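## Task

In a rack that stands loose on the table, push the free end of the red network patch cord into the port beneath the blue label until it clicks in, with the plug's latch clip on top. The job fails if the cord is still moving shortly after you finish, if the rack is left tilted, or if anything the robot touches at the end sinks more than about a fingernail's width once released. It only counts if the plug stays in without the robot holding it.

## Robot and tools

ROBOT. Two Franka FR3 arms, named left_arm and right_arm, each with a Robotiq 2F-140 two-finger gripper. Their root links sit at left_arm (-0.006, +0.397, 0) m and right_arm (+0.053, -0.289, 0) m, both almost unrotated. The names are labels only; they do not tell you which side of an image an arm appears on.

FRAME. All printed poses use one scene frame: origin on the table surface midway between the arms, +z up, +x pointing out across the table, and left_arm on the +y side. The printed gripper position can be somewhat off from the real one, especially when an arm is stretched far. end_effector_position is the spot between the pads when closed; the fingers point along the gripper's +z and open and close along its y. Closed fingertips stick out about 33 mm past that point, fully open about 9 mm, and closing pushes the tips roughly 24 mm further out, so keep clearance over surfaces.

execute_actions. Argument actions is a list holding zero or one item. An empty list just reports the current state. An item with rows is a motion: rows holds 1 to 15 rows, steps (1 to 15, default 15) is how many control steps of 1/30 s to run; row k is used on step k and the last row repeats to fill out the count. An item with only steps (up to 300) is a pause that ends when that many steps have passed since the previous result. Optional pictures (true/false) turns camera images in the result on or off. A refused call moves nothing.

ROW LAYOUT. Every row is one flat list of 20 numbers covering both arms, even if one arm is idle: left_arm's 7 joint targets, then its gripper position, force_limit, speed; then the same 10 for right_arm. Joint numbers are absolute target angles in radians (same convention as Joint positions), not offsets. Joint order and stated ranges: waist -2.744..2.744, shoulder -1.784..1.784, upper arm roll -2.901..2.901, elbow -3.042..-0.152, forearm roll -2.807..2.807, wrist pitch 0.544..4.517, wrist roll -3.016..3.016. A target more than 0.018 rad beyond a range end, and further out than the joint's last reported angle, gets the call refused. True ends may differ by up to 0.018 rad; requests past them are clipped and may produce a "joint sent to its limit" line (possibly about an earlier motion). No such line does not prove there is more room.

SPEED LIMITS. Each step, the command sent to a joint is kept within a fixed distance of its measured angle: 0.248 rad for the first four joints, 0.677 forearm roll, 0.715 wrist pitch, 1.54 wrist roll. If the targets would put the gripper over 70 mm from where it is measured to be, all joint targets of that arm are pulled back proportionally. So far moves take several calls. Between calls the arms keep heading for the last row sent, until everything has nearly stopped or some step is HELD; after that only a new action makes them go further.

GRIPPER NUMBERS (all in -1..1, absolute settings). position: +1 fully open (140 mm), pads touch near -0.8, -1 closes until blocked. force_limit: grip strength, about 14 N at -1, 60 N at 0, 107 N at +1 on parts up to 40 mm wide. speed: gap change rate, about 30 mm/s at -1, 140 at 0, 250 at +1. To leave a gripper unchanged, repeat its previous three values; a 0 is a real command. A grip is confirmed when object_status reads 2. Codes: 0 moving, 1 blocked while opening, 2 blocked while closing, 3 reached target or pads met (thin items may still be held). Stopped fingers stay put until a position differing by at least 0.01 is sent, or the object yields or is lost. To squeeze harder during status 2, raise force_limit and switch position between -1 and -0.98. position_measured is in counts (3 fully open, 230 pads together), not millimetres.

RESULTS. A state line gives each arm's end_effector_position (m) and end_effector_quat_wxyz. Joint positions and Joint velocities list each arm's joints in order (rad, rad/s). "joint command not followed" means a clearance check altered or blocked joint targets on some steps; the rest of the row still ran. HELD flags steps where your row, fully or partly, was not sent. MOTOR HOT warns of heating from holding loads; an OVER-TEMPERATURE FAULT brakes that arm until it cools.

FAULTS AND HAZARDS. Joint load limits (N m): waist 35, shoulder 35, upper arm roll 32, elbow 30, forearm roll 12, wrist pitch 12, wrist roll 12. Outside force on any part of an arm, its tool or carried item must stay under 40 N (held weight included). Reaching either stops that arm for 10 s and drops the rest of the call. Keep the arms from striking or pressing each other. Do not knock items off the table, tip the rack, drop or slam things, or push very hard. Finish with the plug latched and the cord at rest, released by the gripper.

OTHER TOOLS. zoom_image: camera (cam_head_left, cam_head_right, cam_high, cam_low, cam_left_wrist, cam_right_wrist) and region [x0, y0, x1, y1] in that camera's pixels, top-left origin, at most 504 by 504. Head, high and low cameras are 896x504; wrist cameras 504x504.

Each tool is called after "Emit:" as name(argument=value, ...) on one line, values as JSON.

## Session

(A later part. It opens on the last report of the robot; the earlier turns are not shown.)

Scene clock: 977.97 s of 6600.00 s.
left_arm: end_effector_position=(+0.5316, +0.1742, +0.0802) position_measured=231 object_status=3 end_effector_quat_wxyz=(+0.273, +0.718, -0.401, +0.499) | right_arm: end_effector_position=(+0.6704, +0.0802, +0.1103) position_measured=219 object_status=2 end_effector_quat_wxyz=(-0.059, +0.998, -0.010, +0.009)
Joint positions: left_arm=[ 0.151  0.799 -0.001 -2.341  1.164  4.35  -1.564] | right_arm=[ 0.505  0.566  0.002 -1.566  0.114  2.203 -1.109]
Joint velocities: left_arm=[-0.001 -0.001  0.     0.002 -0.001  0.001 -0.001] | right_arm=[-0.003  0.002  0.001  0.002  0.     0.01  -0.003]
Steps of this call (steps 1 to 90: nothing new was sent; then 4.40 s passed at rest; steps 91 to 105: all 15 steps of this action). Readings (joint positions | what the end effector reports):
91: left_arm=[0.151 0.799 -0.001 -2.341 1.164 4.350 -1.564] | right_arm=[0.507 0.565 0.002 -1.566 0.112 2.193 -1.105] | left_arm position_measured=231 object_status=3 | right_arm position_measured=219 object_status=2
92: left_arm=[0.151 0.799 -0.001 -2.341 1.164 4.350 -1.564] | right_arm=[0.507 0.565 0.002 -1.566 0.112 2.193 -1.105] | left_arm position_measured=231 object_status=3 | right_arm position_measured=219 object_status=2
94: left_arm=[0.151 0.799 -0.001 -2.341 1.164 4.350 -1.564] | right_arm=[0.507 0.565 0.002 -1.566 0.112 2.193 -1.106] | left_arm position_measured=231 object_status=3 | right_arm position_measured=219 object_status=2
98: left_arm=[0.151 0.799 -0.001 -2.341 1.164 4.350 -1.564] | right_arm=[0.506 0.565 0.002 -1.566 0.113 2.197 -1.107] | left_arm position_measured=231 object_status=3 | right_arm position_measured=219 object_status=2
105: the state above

Emit:
execute_actions(actions=[{"rows":[[0.15,0.80,0,-2.3416,1.16,4.35,-1.571,-1,-0.5,0,0.4938,0.5624,-0.009,-1.5525,0.110,2.2378,-1.116,-1,0.6,-0.9],[0.15,0.80,0,-2.3416,1.16,4.35,-1.571,-1,-0.5,0,0.4935,0.5633,-0.009,-1.551,0.110,2.2375,-1.116,-1,0.6,-0.9],[0.15,0.80,0,-2.3416,1.16,4.35,-1.571,-1,-0.5,0,0.4933,0.5642,-0.009,-1.5495,0.110,2.237,-1.116,-1,0.6,-0.9],[0.15,0.80,0,-2.3416,1.16,4.35,-1.571,-1,-0.5,0,0.493,0.5651,-0.009,-1.548,0.110,2.2365,-1.116,-1,0.6,-0.9],[0.15,0.80,0,-2.3416,1.16,4.35,-1.571,-1,-0.5,0,0.4928,0.566,-0.009,-1.5466,0.110,2.236,-1.116,-1,0.6,-0.9],[0.15,0.80,0,-2.3416,1.16,4.35,-1.571,-1,-0.5,0,0.4925,0.5669,-0.009,-1.5451,0.110,2.2355,-1.116,-1,0.6,-0.9],[0.15,0.80,0,-2.3416,1.16,4.35,-1.571,-1,-0.5,0,0.4923,0.5678,-0.009,-1.5436,0.110,2.235,-1.116,-1,0.6,-0.9],[0.15,0.80,0,-2.3416,1.16,4.35,-1.571,-1,-0.5,0,0.492,0.5687,-0.009,-1.5421,0.110,2.2345,-1.116,-1,0.6,-0.9]],"steps":15}], pictures=false)

Scene clock: 986.20 s of 6600.00 s.
left_arm: end_effector_position=(+0.5316, +0.1742, +0.0802) position_measured=231 object_status=3 end_effector_quat_wxyz=(+0.273, +0.718, -0.401, +0.499) | right_arm: end_effector_position=(+0.6741, +0.0803, +0.1103) position_measured=219 object_status=2 end_effector_quat_wxyz=(-0.060, +0.998, -0.011, +0.011)
Joint positions: left_arm=[ 0.151  0.799 -0.001 -2.341  1.164  4.35  -1.564] | right_arm=[ 0.502  0.573  0.002 -1.556  0.114  2.203 -1.11 ]
Joint velocities: left_arm=[-0.    -0.002 -0.    -0.    -0.002 -0.    -0.   ] | right_arm=[-0.    -0.001  0.001  0.003 -0.    -0.     0.003]
Steps of this call (steps 1 to 15: the robot went on to your last target; steps 16 to 90: nothing new was sent; then 4.73 s passed at rest; steps 91 to 105: all 15 steps of this action). Readings (joint positions | what the end effector reports):
91: left_arm=[0.151 0.799 -0.001 -2.341 1.164 4.350 -1.564] | right_arm=[0.504 0.567 0.002 -1.566 0.114 2.205 -1.110] | left_arm position_measured=231 object_status=3 | right_arm position_measured=219 object_status=2
92: left_arm=[0.151 0.799 -0.001 -2.341 1.164 4.350 -1.564] | right_arm=[0.504 0.567 0.002 -1.566 0.114 2.204 -1.110] | left_arm position_measured=231 object_status=3 | right_arm position_measured=219 object_status=2
94: left_arm=[0.151 0.799 -0.001 -2.341 1.164 4.350 -1.564] | right_arm=[0.504 0.568 0.002 -1.564 0.114 2.203 -1.110] | left_arm position_measured=231 object_status=3 | right_arm position_measured=219 object_status=2
98: left_arm=[0.151 0.799 -0.001 -2.341 1.164 4.350 -1.564] | right_arm=[0.503 0.571 0.002 -1.559 0.114 2.203 -1.110] | left_arm position_measured=231 object_status=3 | right_arm position_measured=219 object_status=2
105: the state above

Emit:
execute_actions(actions=[])

Emit:
zoom_image(camera="cam_right_wrist", region=[230, 200, 320, 290])

Scene clock: 988.43 s of 6600.00 s.
left_arm: end_effector_position=(+0.5316, +0.1742, +0.0802) position_measured=231 object_status=3 end_effector_quat_wxyz=(+0.273, +0.718, -0.401, +0.499) | right_arm: end_effector_position=(+0.6742, +0.0803, +0.1103) position_measured=219 object_status=2 end_effector_quat_wxyz=(-0.060, +0.998, -0.011, +0.011)
Joint positions: left_arm=[ 0.151  0.799 -0.001 -2.341  1.164  4.35  -1.564] | right_arm=[ 0.502  0.574  0.002 -1.555  0.114  2.203 -1.11 ]
Joint velocities: left_arm=[ 0.     0.001 -0.     0.001  0.    -0.     0.001] | right_arm=[-0.001  0.001  0.    -0.001  0.001  0.001 -0.   ]
Steps of this call (steps 1 to 15: the robot went on to your last target; steps 16 to 67: nothing new was sent). Readings (joint positions | what the end effector reports):
1: left_arm=[0.151 0.799 -0.001 -2.341 1.164 4.350 -1.564] | right_arm=[0.502 0.574 0.002 -1.556 0.114 2.203 -1.110] | left_arm position_measured=231 object_status=3 | right_arm position_measured=219 object_status=2
2: left_arm=[0.151 0.799 -0.001 -2.341 1.164 4.350 -1.564] | right_arm=[0.502 0.574 0.002 -1.556 0.114 2.203 -1.110] | left_arm position_measured=231 object_status=3 | right_arm position_measured=219 object_status=2
4: left_arm=[0.151 0.799 -0.001 -2.341 1.164 4.350 -1.564] | right_arm=[0.502 0.574 0.002 -1.555 0.114 2.203 -1.110] | left_arm position_measured=231 object_status=3 | right_arm position_measured=219 object_status=2
8: left_arm=[0.151 0.799 -0.001 -2.341 1.164 4.350 -1.564] | right_arm=[0.502 0.574 0.002 -1.555 0.114 2.203 -1.110] | left_arm position_measured=231 object_status=3 | right_arm position_measured=219 object_status=2
67: the state above
All arms were judged still, so your last target was given up. Only a new action makes them travel on or press farther. Fingers that are still opening or closing keep moving.

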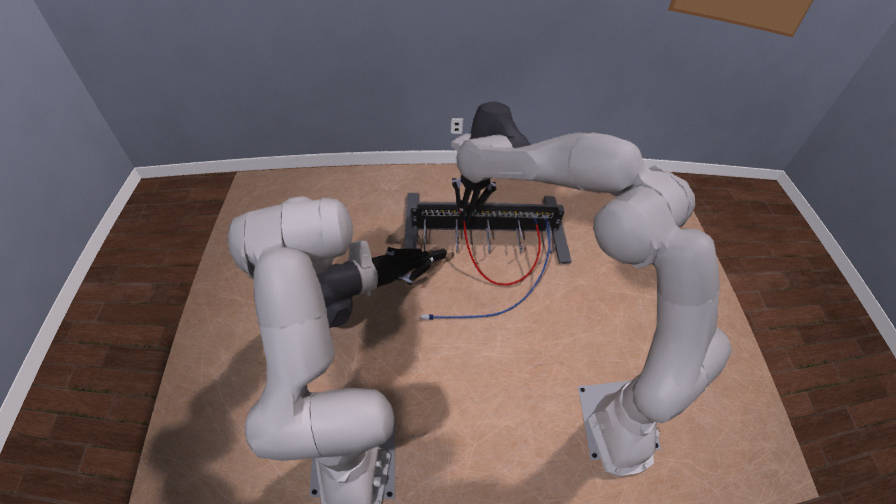

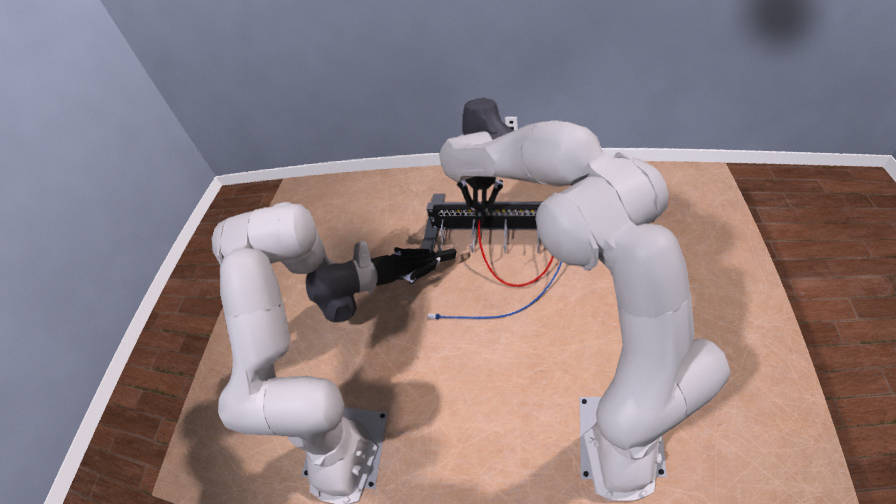

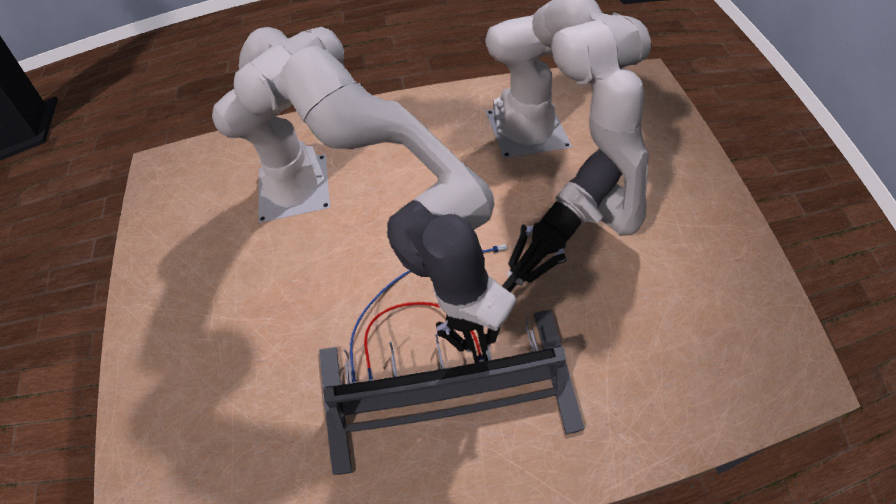

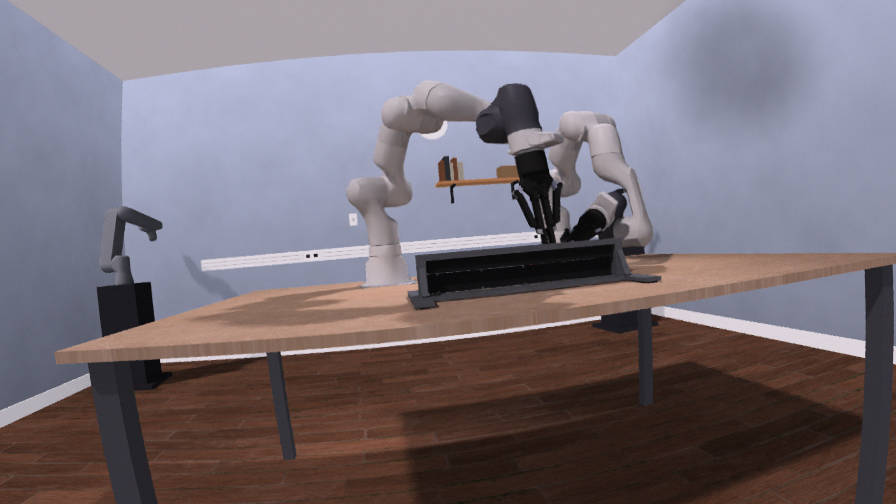

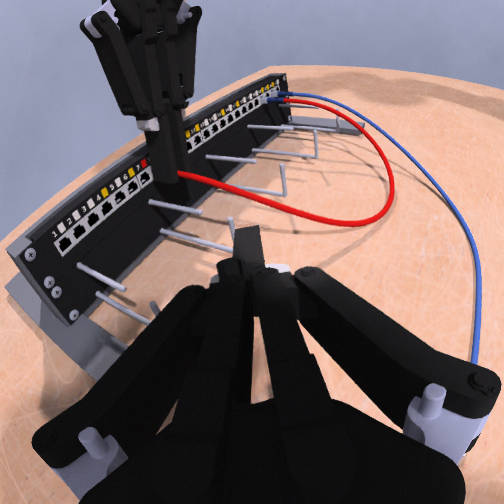

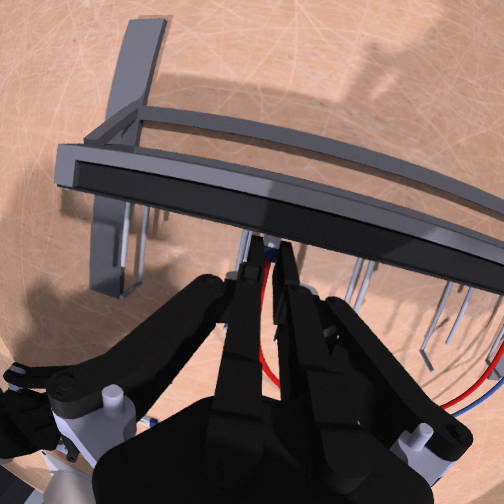

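Region (230, 200, 320, 290) of cam_right_wrist's 504x504 image, scaled by 5.600, with more detail than that image has.

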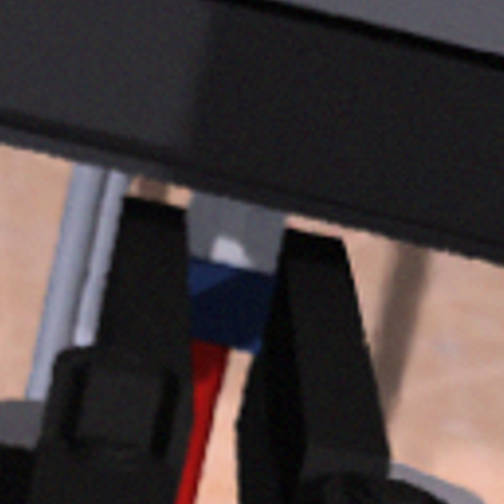

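Emit:
execute_actions(actions=[{"rows":[[0.15,0.78,0,-2.3416,1.16,4.35,-1.571,-1,-0.5,0,0.495,0.570,-0.006,-1.546,0.111,2.225,-1.114,-1,0.6,-0.9],[0.15,0.76,0,-2.3416,1.16,4.35,-1.571,-1,-0.5,0,0.4975,0.5715,-0.003,-1.5495,0.112,2.217,-1.112,-1,0.6,-0.9],[0.15,0.73,0,-2.3416,1.16,4.35,-1.571,-1,-0.5,0,0.500,0.573,0.0,-1.553,0.113,2.209,-1.110,-1,0.6,-0.9],[0.15,0.70,0,-2.3416,1.16,4.35,-1.571,-1,-0.5,0,0.500,0.573,0.0,-1.553,0.113,2.209,-1.110,-1,0.6,-0.9],[0.15,0.67,0,-2.3416,1.16,4.35,-1.571,-1,-0.5,0,0.500,0.573,0.0,-1.553,0.113,2.209,-1.110,-1,0.6,-0.9],[0.15,0.64,0,-2.3416,1.16,4.35,-1.571,-1,-0.5,0,0.500,0.573,0.0,-1.553,0.113,2.209,-1.110,-1,0.6,-0.9],[0.15,0.61,0,-2.3416,1.16,4.35,-1.571,-1,-0.5,0,0.500,0.573,0.0,-1.553,0.113,2.209,-1.110,-1,0.6,-0.9],[0.17,0.58,0,-2.3416,1.16,4.35,-1.571,-1,-0.5,0,0.500,0.573,0.0,-1.553,0.113,2.209,-1.110,-1,0.6,-0.9],[0.19,0.55,0,-2.3416,1.16,4.35,-1.571,-1,-0.5,0,0.500,0.573,0.0,-1.553,0.113,2.209,-1.110,-1,0.6,-0.9],[0.22,0.52,0,-2.3416,1.16,4.35,-1.571,-1,-0.5,0,0.500,0.573,0.0,-1.553,0.113,2.209,-1.110,-1,0.6,-0.9],[0.25,0.49,0,-2.3416,1.16,4.35,-1.571,-1,-0.5,0,0.500,0.573,0.0,-1.553,0.113,2.209,-1.110,-1,0.6,-0.9],[0.28,0.46,0,-2.3416,1.16,4.35,-1.571,-1,-0.5,0,0.500,0.573,0.0,-1.553,0.113,2.209,-1.110,-1,0.6,-0.9],[0.31,0.43,0,-2.3416,1.16,4.35,-1.571,-1,-0.5,0,0.500,0.573,0.0,-1.553,0.113,2.209,-1.110,-1,0.6,-0.9],[0.34,0.40,0,-2.3416,1.16,4.35,-1.571,-1,-0.5,0,0.500,0.573,0.0,-1.553,0.113,2.209,-1.110,-1,0.6,-0.9],[0.40,0.30,0,-2.3416,1.16,4.35,-1.571,-1,-0.5,0,0.500,0.573,0.0,-1.553,0.113,2.209,-1.110,-1,0.6,-0.9]],"steps":15}], pictures=false)

Emit:
zoom_image(camera="cam_high", region=[440, 300, 600, 450])

Scene clock: 1019.10 s of 6600.00 s.
left_arm: end_effector_position=(+0.6100, +0.2619, +0.2632) position_measured=231 object_status=3 end_effector_quat_wxyz=(+0.142, +0.659, -0.412, +0.613) | right_arm: end_effector_position=(+0.6740, +0.0803, +0.1102) position_measured=219 object_status=2 end_effector_quat_wxyz=(-0.060, +0.998, -0.011, +0.010)
Joint positions: left_arm=[ 0.284  0.453 -0.004 -2.341  1.164  4.348 -1.564] | right_arm=[ 0.502  0.574  0.002 -1.555  0.115  2.203 -1.11 ]
Joint velocities: left_arm=[ 0.649 -0.802  0.068  0.004  0.001  0.001 -0.   ] | right_arm=[-0.002 -0.001  0.001  0.001 -0.    -0.    -0.   ]
Steps of this call (steps 1 to 90: nothing new was sent; then 27.17 s passed at rest; steps 91 to 105: all 15 steps of this action). Readings (joint positions | what the end effector reports):
91: left_arm=[0.151 0.797 -0.001 -2.341 1.164 4.350 -1.564] | right_arm=[0.502 0.574 0.002 -1.555 0.115 2.203 -1.110] | left_arm position_measured=231 object_status=3 | right_arm position_measured=219 object_status=2
92: left_arm=[0.151 0.790 -0.001 -2.342 1.164 4.349 -1.564] | right_arm=[0.502 0.574 0.002 -1.555 0.115 2.203 -1.110] | left_arm position_measured=231 object_status=3 | right_arm position_measured=219 object_status=2
94: left_arm=[0.151 0.759 -0.001 -2.344 1.164 4.348 -1.564] | right_arm=[0.502 0.574 0.002 -1.555 0.115 2.203 -1.110] | left_arm position_measured=231 object_status=3 | right_arm position_measured=219 object_status=2
98: left_arm=[0.154 0.648 -0.002 -2.344 1.164 4.348 -1.564] | right_arm=[0.502 0.574 0.002 -1.555 0.115 2.203 -1.110] | left_arm position_measured=231 object_status=3 | right_arm position_measured=219 object_status=2
105: the state above

Region (440, 300, 600, 450) of cam_high's 896x504 image, scaled by 3.150, with more detail than that image has; it fills the top 472 rows of this view, and the rest is white.

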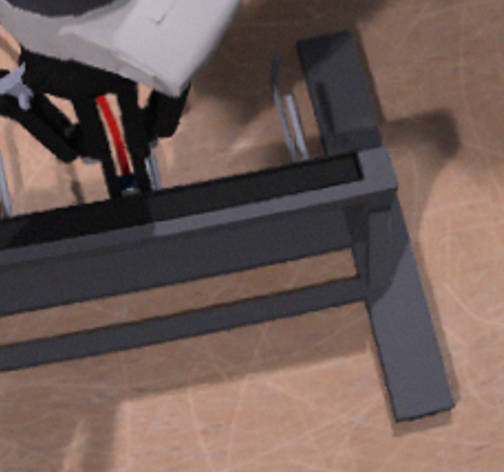

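Emit:
execute_actions(actions=[{"rows":[[0.38,0.29,0,-2.30,1.08,4.25,-1.3,-0.1,-1,0,0.500,0.573,0.0,-1.553,0.113,2.209,-1.110,-1,0.6,-0.9],[0.37,0.28,0,-2.26,1.0,4.15,-1.1,-0.1,-1,0,0.500,0.573,0.0,-1.553,0.113,2.209,-1.110,-1,0.6,-0.9],[0.36,0.27,0,-2.22,0.92,4.05,-0.9,-0.1,-1,0,0.500,0.573,0.0,-1.553,0.113,2.209,-1.110,-1,0.6,-0.9],[0.35,0.26,0,-2.18,0.84,3.95,-0.7,-0.1,-1,0,0.500,0.573,0.0,-1.553,0.113,2.209,-1.110,-1,0.6,-0.9],[0.34,0.25,0,-2.14,0.76,3.85,-0.5,-0.1,-1,0,0.500,0.573,0.0,-1.553,0.113,2.209,-1.110,-1,0.6,-0.9],[0.33,0.24,0,-2.10,0.68,3.75,-0.3,-0.1,-1,0,0.500,0.573,0.0,-1.553,0.113,2.209,-1.110,-1,0.6,-0.9],[0.32,0.23,0,-2.06,0.60,3.65,-0.1,-0.1,-1,0,0.500,0.573,0.0,-1.553,0.113,2.209,-1.110,-1,0.6,-0.9],[0.2,0.2,0,-1.8,0,2.0,2.87,-0.1,-1,0,0.500,0.573,0.0,-1.553,0.113,2.209,-1.110,-1,0.6,-0.9]],"steps":15}], pictures=false)

Emit:
execute_actions(actions=[{"steps":45}], pictures=false)

Scene clock: 1041.40 s of 6600.00 s.
left_arm: end_effector_position=(+0.7969, +0.4702, +0.4903) position_measured=141 object_status=0 end_effector_quat_wxyz=(-0.331, +0.610, -0.412, +0.591) | right_arm: end_effector_position=(+0.6740, +0.0803, +0.1102) position_measured=219 object_status=2 end_effector_quat_wxyz=(-0.060, +0.998, -0.011, +0.010)
Joint positions: left_arm=[ 0.272  0.24   0.002 -2.028  0.581  3.838 -0.903] | right_arm=[ 0.502  0.574  0.002 -1.555  0.115  2.203 -1.11 ]
Joint velocities: left_arm=[-0.258 -0.113 -0.015  0.808 -1.465 -1.291  1.63 ] | right_arm=[ 0.     0.     0.001  0.     0.    -0.    -0.002]
Steps of this call (steps 1 to 30: the robot went on to your last target; steps 31 to 90: nothing new was sent; then 18.80 s passed at rest; steps 91 to 105: all 15 steps of this action). Readings (joint positions | what the end effector reports):
91: left_arm=[0.396 0.299 0.002 -2.333 1.146 4.336 -1.540] | right_arm=[0.502 0.574 0.002 -1.555 0.115 2.203 -1.110] | left_arm position_measured=231 object_status=0 | right_arm position_measured=219 object_status=2
92: left_arm=[0.389 0.298 0.002 -2.315 1.116 4.306 -1.499] | right_arm=[0.502 0.574 0.002 -1.555 0.115 2.203 -1.110] | left_arm position_measured=230 object_status=0 | right_arm position_measured=219 object_status=2
94: left_arm=[0.377 0.291 0.001 -2.276 1.055 4.244 -1.416] | right_arm=[0.502 0.574 0.002 -1.555 0.115 2.203 -1.110] | left_arm position_measured=210 object_status=0 | right_arm position_measured=219 object_status=2
98: left_arm=[0.351 0.271 0.003 -2.197 0.918 4.112 -1.243] | right_arm=[0.502 0.574 0.002 -1.555 0.115 2.203 -1.110] | left_arm position_measured=180 object_status=0 | right_arm position_measured=219 object_status=2
105: the state above

Scene clock: 1042.90 s of 6600.00 s.
left_arm: end_effector_position=(+0.6087, +0.5266, +0.2264) position_measured=141 object_status=3 end_effector_quat_wxyz=(+0.018, +0.260, +0.965, +0.012) | right_arm: end_effector_position=(+0.6740, +0.0803, +0.1102) position_measured=219 object_status=2 end_effector_quat_wxyz=(-0.060, +0.998, -0.011, +0.010)
Joint positions: left_arm=[ 0.201  0.199  0.001 -1.803  0.006  2.045  2.299] | right_arm=[ 0.502  0.574  0.002 -1.555  0.115  2.203 -1.11 ]
Joint velocities: left_arm=[ 0.001  0.    -0.     0.006 -0.012 -0.264  1.868] | right_arm=[ 0.001  0.001 -0.001 -0.001  0.001 -0.001  0.   ]
Steps of this call (steps 1 to 45: the robot went on to your last target). Readings (joint positions | what the end effector reports):
1: left_arm=[0.263 0.236 0.001 -1.999 0.525 3.786 -0.838] | right_arm=[0.502 0.574 0.002 -1.555 0.115 2.203 -1.110] | left_arm position_measured=141 object_status=0 | right_arm position_measured=219 object_status=2
2: left_arm=[0.253 0.232 0.001 -1.968 0.464 3.723 -0.760] | right_arm=[0.502 0.574 0.002 -1.555 0.115 2.203 -1.110] | left_arm position_measured=141 object_status=0 | right_arm position_measured=219 object_status=2
4: left_arm=[0.236 0.220 0.001 -1.911 0.353 3.586 -0.588] | right_arm=[0.502 0.574 0.002 -1.555 0.115 2.203 -1.110] | left_arm position_measured=141 object_status=3 | right_arm position_measured=219 object_status=2
8: left_arm=[0.220 0.201 0.001 -1.855 0.231 3.371 -0.317] | right_arm=[0.502 0.574 0.002 -1.555 0.115 2.203 -1.110] | left_arm position_measured=141 object_status=3 | right_arm position_measured=219 object_status=2
45: the state above

Emit:
execute_actions(actions=[{"rows":[[0.18,0.22,0,-1.77,0,1.99,2.868,-0.1,-1,0,0.500,0.573,0.0,-1.553,0.113,2.209,-1.110,-1,0.6,-0.9],[0.15,0.25,0,-1.73,0,1.98,2.868,-0.1,-1,0,0.500,0.573,0.0,-1.553,0.113,2.209,-1.110,-1,0.6,-0.9],[0.12,0.285,0,-1.68,0,1.965,2.868,-0.1,-1,0,0.500,0.573,0.0,-1.553,0.113,2.209,-1.110,-1,0.6,-0.9],[0.09,0.32,0,-1.63,0,1.95,2.868,-0.1,-1,0,0.500,0.573,0.0,-1.553,0.113,2.209,-1.110,-1,0.6,-0.9],[0.055,0.355,0,-1.58,0,1.935,2.868,-0.1,-1,0,0.500,0.573,0.0,-1.553,0.113,2.209,-1.110,-1,0.6,-0.9],[0.02,0.39,0,-1.53,0,1.92,2.868,-0.1,-1,0,0.500,0.573,0.0,-1.553,0.113,2.209,-1.110,-1,0.6,-0.9],[-0.01,0.425,0,-1.48,0,1.905,2.868,-0.1,-1,0,0.500,0.573,0.0,-1.553,0.113,2.209,-1.110,-1,0.6,-0.9],[-0.045,0.46,0,-1.43,0,1.89,2.868,-0.1,-1,0,0.500,0.573,0.0,-1.553,0.113,2.209,-1.110,-1,0.6,-0.9],[-0.08,0.495,0,-1.38,0,1.875,2.868,-0.1,-1,0,0.500,0.573,0.0,-1.553,0.113,2.209,-1.110,-1,0.6,-0.9],[-0.11,0.53,0,-1.33,0,1.86,2.868,-0.1,-1,0,0.500,0.573,0.0,-1.553,0.113,2.209,-1.110,-1,0.6,-0.9],[-0.14,0.565,0,-1.28,0,1.845,2.868,-0.1,-1,0,0.500,0.573,0.0,-1.553,0.113,2.209,-1.110,-1,0.6,-0.9],[-0.17,0.60,0,-1.23,0,1.83,2.868,-0.1,-1,0,0.500,0.573,0.0,-1.553,0.113,2.209,-1.110,-1,0.6,-0.9],[-0.195,0.635,0,-1.18,0,1.815,2.868,-0.1,-1,0,0.500,0.573,0.0,-1.553,0.113,2.209,-1.110,-1,0.6,-0.9],[-0.215,0.665,0,-1.14,0,1.805,2.868,-0.1,-1,0,0.500,0.573,0.0,-1.553,0.113,2.209,-1.110,-1,0.6,-0.9],[-0.235,0.6869,0,-1.1122,0,1.7991,2.868,-0.1,-1,0,0.500,0.573,0.0,-1.553,0.113,2.209,-1.110,-1,0.6,-0.9]],"steps":15}], pictures=false)

Emit:
execute_actions(actions=[{"steps":25}], pictures=true)

Scene clock: 1056.67 s of 6600.00 s.
left_arm: end_effector_position=(+0.7241, +0.2964, +0.2172) position_measured=141 object_status=3 end_effector_quat_wxyz=(+0.017, +0.656, +0.754, +0.015) | right_arm: end_effector_position=(+0.6740, +0.0803, +0.1102) position_measured=219 object_status=2 end_effector_quat_wxyz=(-0.060, +0.998, -0.011, +0.010)
Joint positions: left_arm=[-0.145  0.582  0.003 -1.253  0.004  1.88   2.863] | right_arm=[ 0.502  0.574  0.002 -1.555  0.115  2.203 -1.11 ]
Joint velocities: left_arm=[-0.787  0.895 -0.052  1.206  0.    -0.272  0.001] | right_arm=[-0.001  0.002 -0.     0.001  0.     0.     0.   ]
Steps of this call (steps 1 to 60: the robot went on to your last target; steps 61 to 120: nothing new was sent; then 9.27 s passed at rest; steps 121 to 135: all 15 steps of this action). Readings (joint positions | what the end effector reports):
121: left_arm=[0.198 0.204 0.003 -1.794 0.004 1.999 2.863] | right_arm=[0.502 0.574 0.002 -1.555 0.115 2.203 -1.110] | left_arm position_measured=141 object_status=3 | right_arm position_measured=219 object_status=2
122: left_arm=[0.189 0.215 0.006 -1.775 0.004 1.996 2.863] | right_arm=[0.502 0.574 0.002 -1.555 0.115 2.203 -1.110] | left_arm position_measured=141 object_status=3 | right_arm position_measured=219 object_status=2
124: left_arm=[0.154 0.258 0.011 -1.709 0.004 1.983 2.863] | right_arm=[0.502 0.574 0.002 -1.555 0.115 2.203 -1.110] | left_arm position_measured=141 object_status=3 | right_arm position_measured=219 object_status=2
128: left_arm=[0.050 0.367 0.009 -1.555 0.004 1.952 2.863] | right_arm=[0.502 0.574 0.002 -1.555 0.115 2.203 -1.110] | left_arm position_measured=141 object_status=3 | right_arm position_measured=219 object_status=2
135: the state above

Scene clock: 1057.50 s of 6600.00 s.
left_arm: end_effector_position=(+0.7191, +0.2263, +0.1988) position_measured=141 object_status=3 end_effector_quat_wxyz=(-0.000, +0.691, +0.723, +0.001) | right_arm: end_effector_position=(+0.6740, +0.0803, +0.1102) position_measured=219 object_status=2 end_effector_quat_wxyz=(-0.060, +0.998, -0.011, +0.010)
Joint positions: left_arm=[-0.235  0.688 -0.    -1.114  0.002  1.802  2.863] | right_arm=[ 0.502  0.574  0.002 -1.555  0.115  2.203 -1.11 ]
Joint velocities: left_arm=[-0.001  0.001  0.001 -0.001  0.001 -0.004  0.001] | right_arm=[ 0.    -0.    -0.001  0.001 -0.001  0.001  0.001]
Steps of this call (steps 1 to 25: the robot went on to your last target). Readings (joint positions | what the end effector reports):
1: left_arm=[-0.172 0.613 0.003 -1.209 0.004 1.867 2.863] | right_arm=[0.502 0.574 0.002 -1.555 0.115 2.203 -1.110] | left_arm position_measured=141 object_status=3 | right_arm position_measured=219 object_status=2
2: left_arm=[-0.196 0.639 0.000 -1.177 0.004 1.857 2.863] | right_arm=[0.502 0.574 0.002 -1.555 0.115 2.203 -1.110] | left_arm position_measured=141 object_status=3 | right_arm position_measured=219 object_status=2
4: left_arm=[-0.229 0.670 -0.007 -1.143 0.003 1.839 2.863] | right_arm=[0.502 0.574 0.002 -1.555 0.115 2.203 -1.110] | left_arm position_measured=141 object_status=3 | right_arm position_measured=219 object_status=2
8: left_arm=[-0.245 0.689 -0.008 -1.122 0.002 1.818 2.863] | right_arm=[0.502 0.574 0.002 -1.555 0.115 2.203 -1.110] | left_arm position_measured=141 object_status=3 | right_arm position_measured=219 object_status=2
25: the state above

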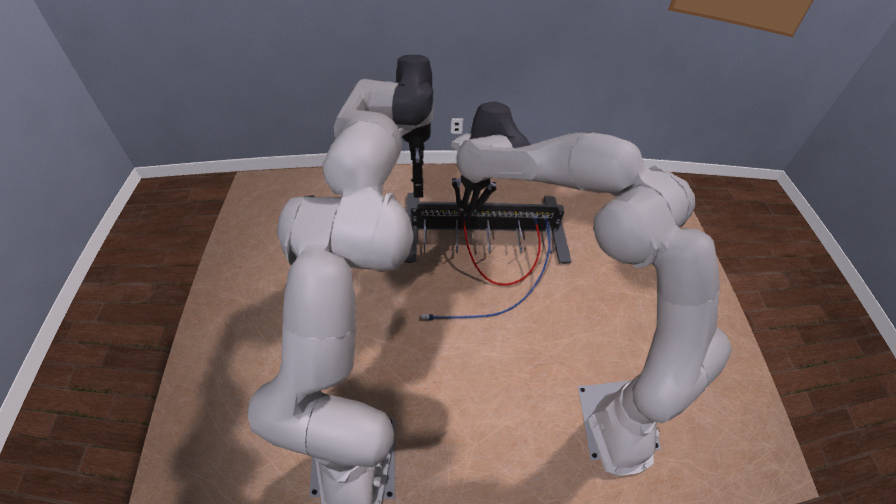

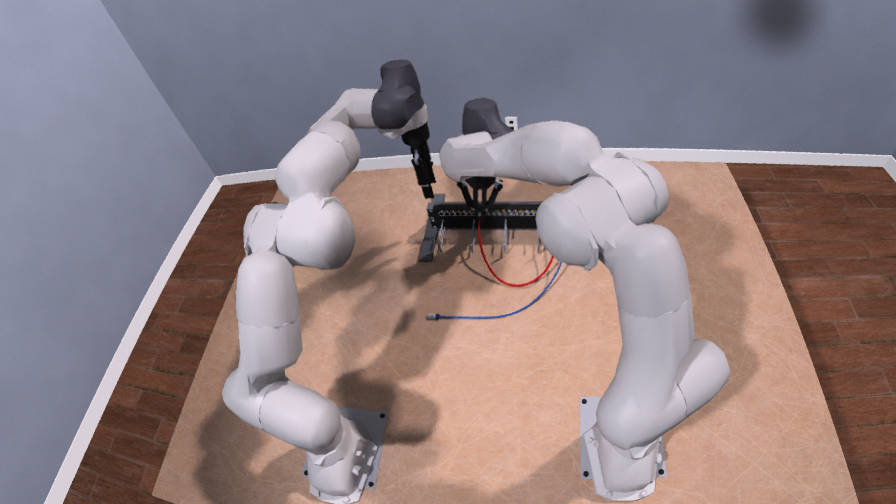

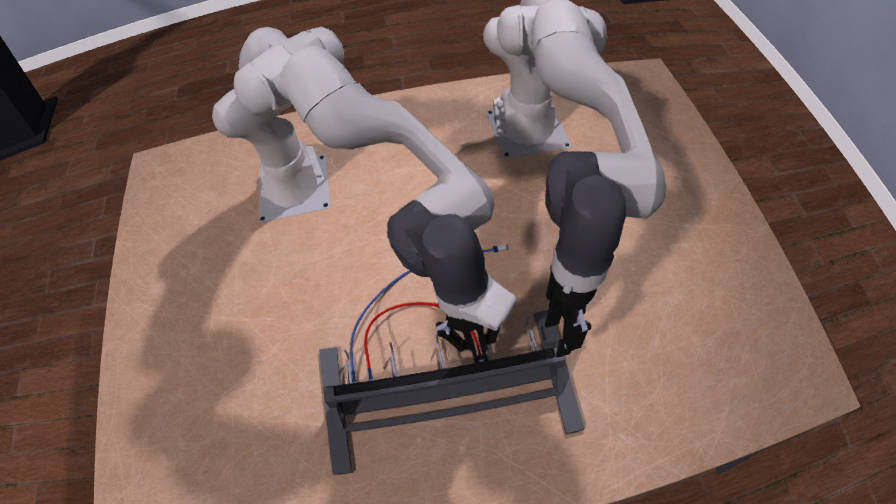

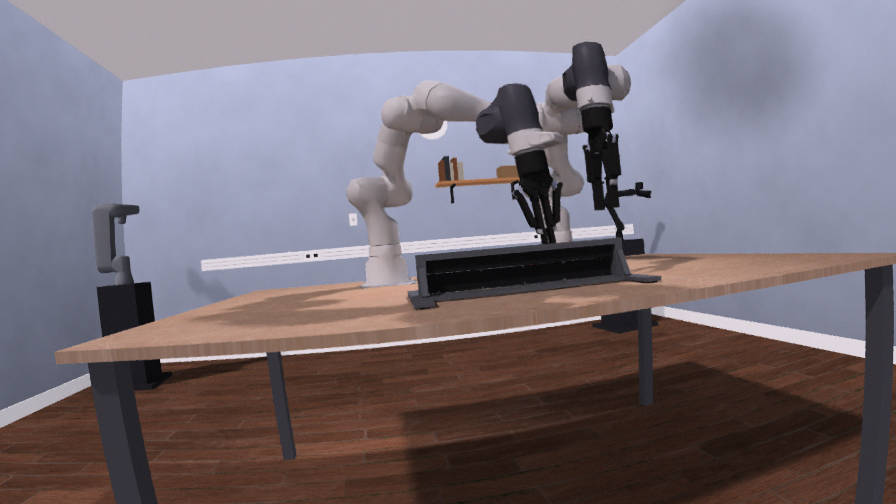

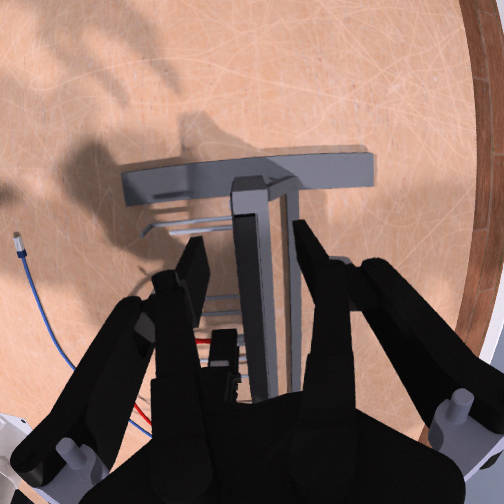

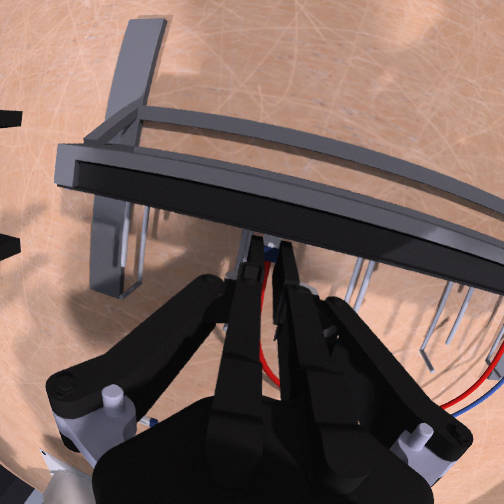

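Emit:
execute_actions(actions=[{"rows":[[-0.238,0.688,0,-1.12,0,1.808,2.868,-0.1,-1,0,0.500,0.573,0.0,-1.553,0.113,2.209,-1.110,-1,0.6,-0.9],[-0.241,0.690,0,-1.132,0,1.823,2.868,-0.1,-1,0,0.500,0.573,0.0,-1.553,0.113,2.209,-1.110,-1,0.6,-0.9],[-0.244,0.692,0,-1.144,0,1.838,2.868,-0.1,-1,0,0.500,0.573,0.0,-1.553,0.113,2.209,-1.110,-1,0.6,-0.9],[-0.247,0.694,0,-1.156,0,1.853,2.868,-0.1,-1,0,0.500,0.573,0.0,-1.553,0.113,2.209,-1.110,-1,0.6,-0.9],[-0.249,0.6965,0,-1.168,0,1.868,2.868,-0.1,-1,0,0.500,0.573,0.0,-1.553,0.113,2.209,-1.110,-1,0.6,-0.9],[-0.251,0.699,0,-1.18,0,1.883,2.868,-0.1,-1,0,0.500,0.573,0.0,-1.553,0.113,2.209,-1.110,-1,0.6,-0.9],[-0.253,0.702,0,-1.192,0,1.898,2.868,-0.1,-1,0,0.500,0.573,0.0,-1.553,0.113,2.209,-1.110,-1,0.6,-0.9],[-0.255,0.705,0,-1.204,0,1.912,2.868,-0.1,-1,0,0.500,0.573,0.0,-1.553,0.113,2.209,-1.110,-1,0.6,-0.9],[-0.255,0.708,0,-1.215,0,1.926,2.868,-0.1,-1,0,0.500,0.573,0.0,-1.553,0.113,2.209,-1.110,-1,0.6,-0.9],[-0.255,0.7112,0,-1.2247,0,1.938,2.868,-0.1,-1,0,0.500,0.573,0.0,-1.553,0.113,2.209,-1.110,-1,0.6,-0.9]],"steps":15}], pictures=false)

Emit:
execute_actions(actions=[{"steps":12}], pictures=true)

Scene clock: 1069.30 s of 6600.00 s.
left_arm: end_effector_position=(+0.7082, +0.2141, +0.1349) position_measured=141 object_status=3 end_effector_quat_wxyz=(-0.012, +0.698, +0.716, -0.005) | right_arm: end_effector_position=(+0.6740, +0.0803, +0.1102) position_measured=219 object_status=2 end_effector_quat_wxyz=(-0.060, +0.998, -0.011, +0.010)
Joint positions: left_arm=[-0.255  0.716 -0.    -1.224  0.002  1.914  2.863] | right_arm=[ 0.502  0.574  0.002 -1.555  0.115  2.203 -1.11 ]
Joint velocities: left_arm=[ 0.001  0.016  0.001 -0.04  -0.     0.117 -0.   ] | right_arm=[ 0.001  0.    -0.001  0.     0.     0.002  0.002]
Steps of this call (steps 1 to 15: the robot went on to your last target; steps 16 to 90: nothing new was sent; then 8.30 s passed at rest; steps 91 to 105: all 15 steps of this action). Readings (joint positions | what the end effector reports):
91: left_arm=[-0.235 0.688 -0.000 -1.115 0.002 1.802 2.863] | right_arm=[0.502 0.574 0.002 -1.555 0.115 2.203 -1.110] | left_arm position_measured=141 object_status=3 | right_arm position_measured=219 object_status=2
92: left_arm=[-0.236 0.687 -0.000 -1.118 0.002 1.805 2.863] | right_arm=[0.502 0.574 0.002 -1.555 0.115 2.203 -1.110] | left_arm position_measured=141 object_status=3 | right_arm position_measured=219 object_status=2
94: left_arm=[-0.239 0.686 0.000 -1.133 0.002 1.818 2.863] | right_arm=[0.502 0.574 0.002 -1.555 0.115 2.203 -1.110] | left_arm position_measured=141 object_status=3 | right_arm position_measured=219 object_status=2
98: left_arm=[-0.249 0.693 0.000 -1.176 0.002 1.859 2.863] | right_arm=[0.502 0.574 0.002 -1.555 0.115 2.203 -1.110] | left_arm position_measured=141 object_status=3 | right_arm position_measured=219 object_status=2
105: the state above

Scene clock: 1069.70 s of 6600.00 s.
left_arm: end_effector_position=(+0.7147, +0.2124, +0.1390) position_measured=141 object_status=3 end_effector_quat_wxyz=(-0.002, +0.698, +0.716, +0.000) | right_arm: end_effector_position=(+0.6740, +0.0803, +0.1102) position_measured=219 object_status=2 end_effector_quat_wxyz=(-0.060, +0.998, -0.011, +0.010)
Joint positions: left_arm=[-0.255  0.712 -0.    -1.224  0.002  1.934  2.863] | right_arm=[ 0.502  0.574  0.002 -1.555  0.115  2.203 -1.11 ]
Joint velocities: left_arm=[0.001 0.001 0.001 0.001 0.    0.011 0.   ] | right_arm=[-0.    -0.001  0.001 -0.     0.001  0.001  0.   ]
Steps of this call (steps 1 to 12: the robot went on to your last target). Readings (joint positions | what the end effector reports):
1: left_arm=[-0.255 0.716 -0.000 -1.224 0.002 1.918 2.863] | right_arm=[0.502 0.574 0.002 -1.555 0.115 2.203 -1.110] | left_arm position_measured=141 object_status=3 | right_arm position_measured=219 object_status=2
2: left_arm=[-0.255 0.716 -0.000 -1.224 0.002 1.921 2.863] | right_arm=[0.502 0.574 0.002 -1.555 0.115 2.203 -1.110] | left_arm position_measured=141 object_status=3 | right_arm position_measured=219 object_status=2
4: left_arm=[-0.255 0.715 -0.000 -1.224 0.002 1.926 2.863] | right_arm=[0.502 0.574 0.002 -1.555 0.115 2.203 -1.110] | left_arm position_measured=141 object_status=3 | right_arm position_measured=219 object_status=2
8: left_arm=[-0.255 0.713 -0.000 -1.224 0.002 1.932 2.863] | right_arm=[0.502 0.574 0.002 -1.555 0.115 2.203 -1.110] | left_arm position_measured=141 object_status=3 | right_arm position_measured=219 object_status=2
12: the state above

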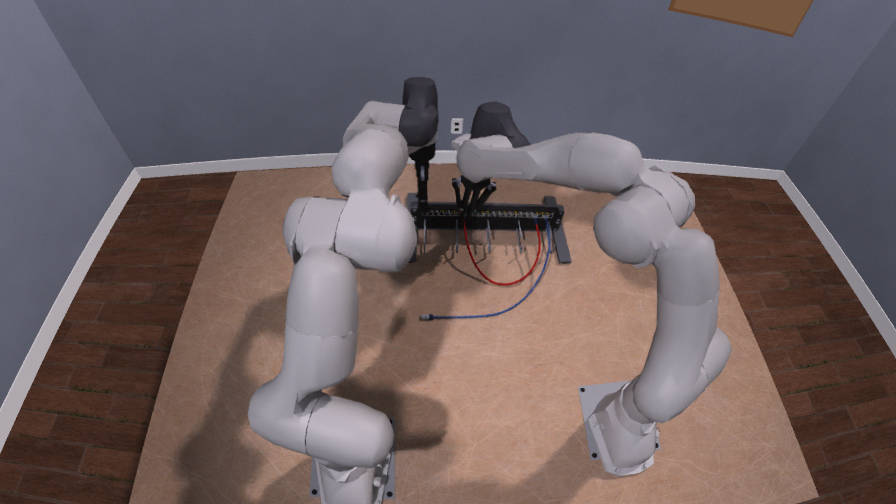

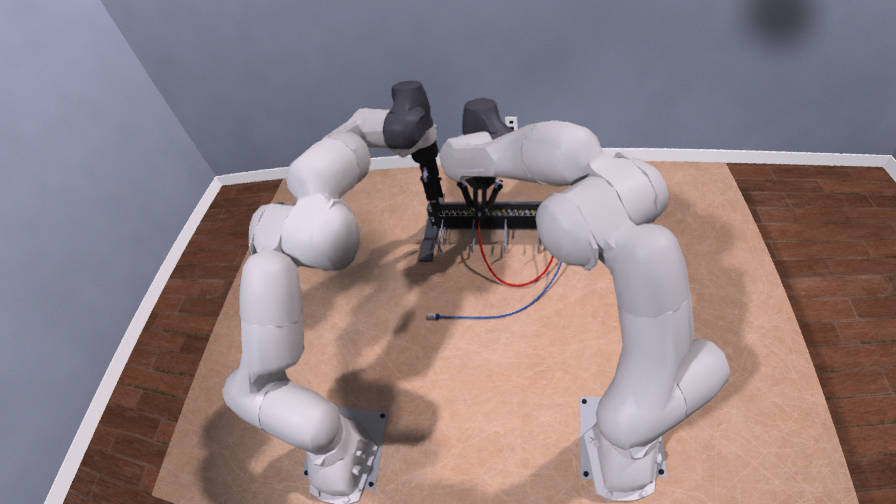

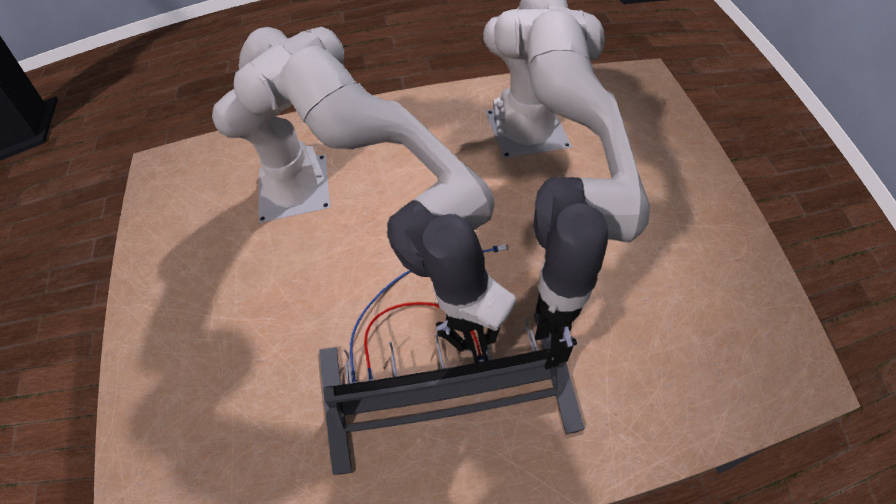

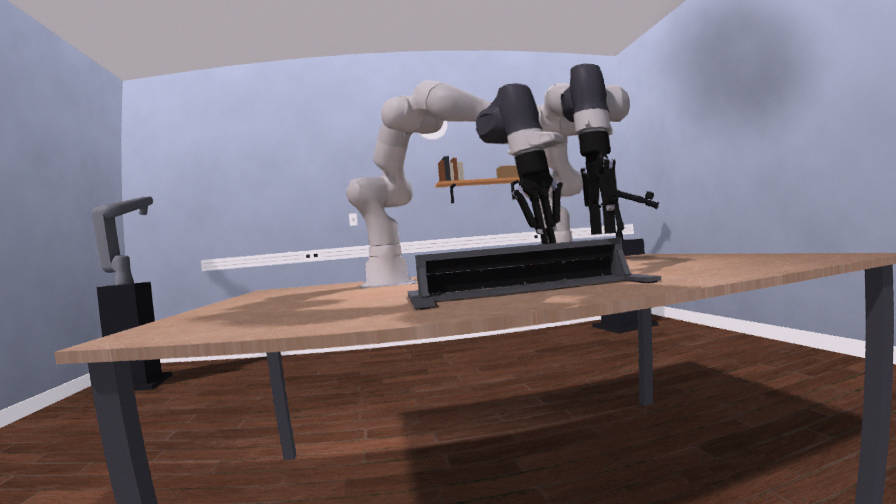

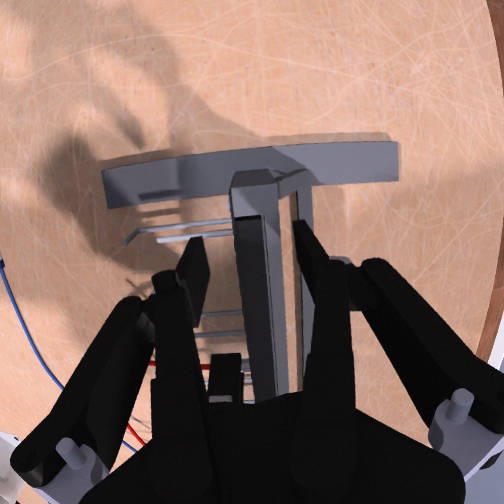

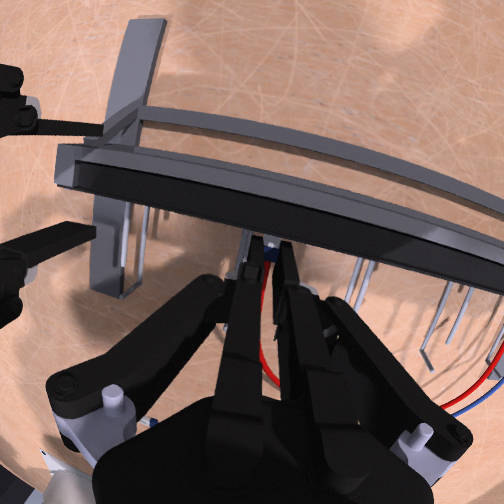

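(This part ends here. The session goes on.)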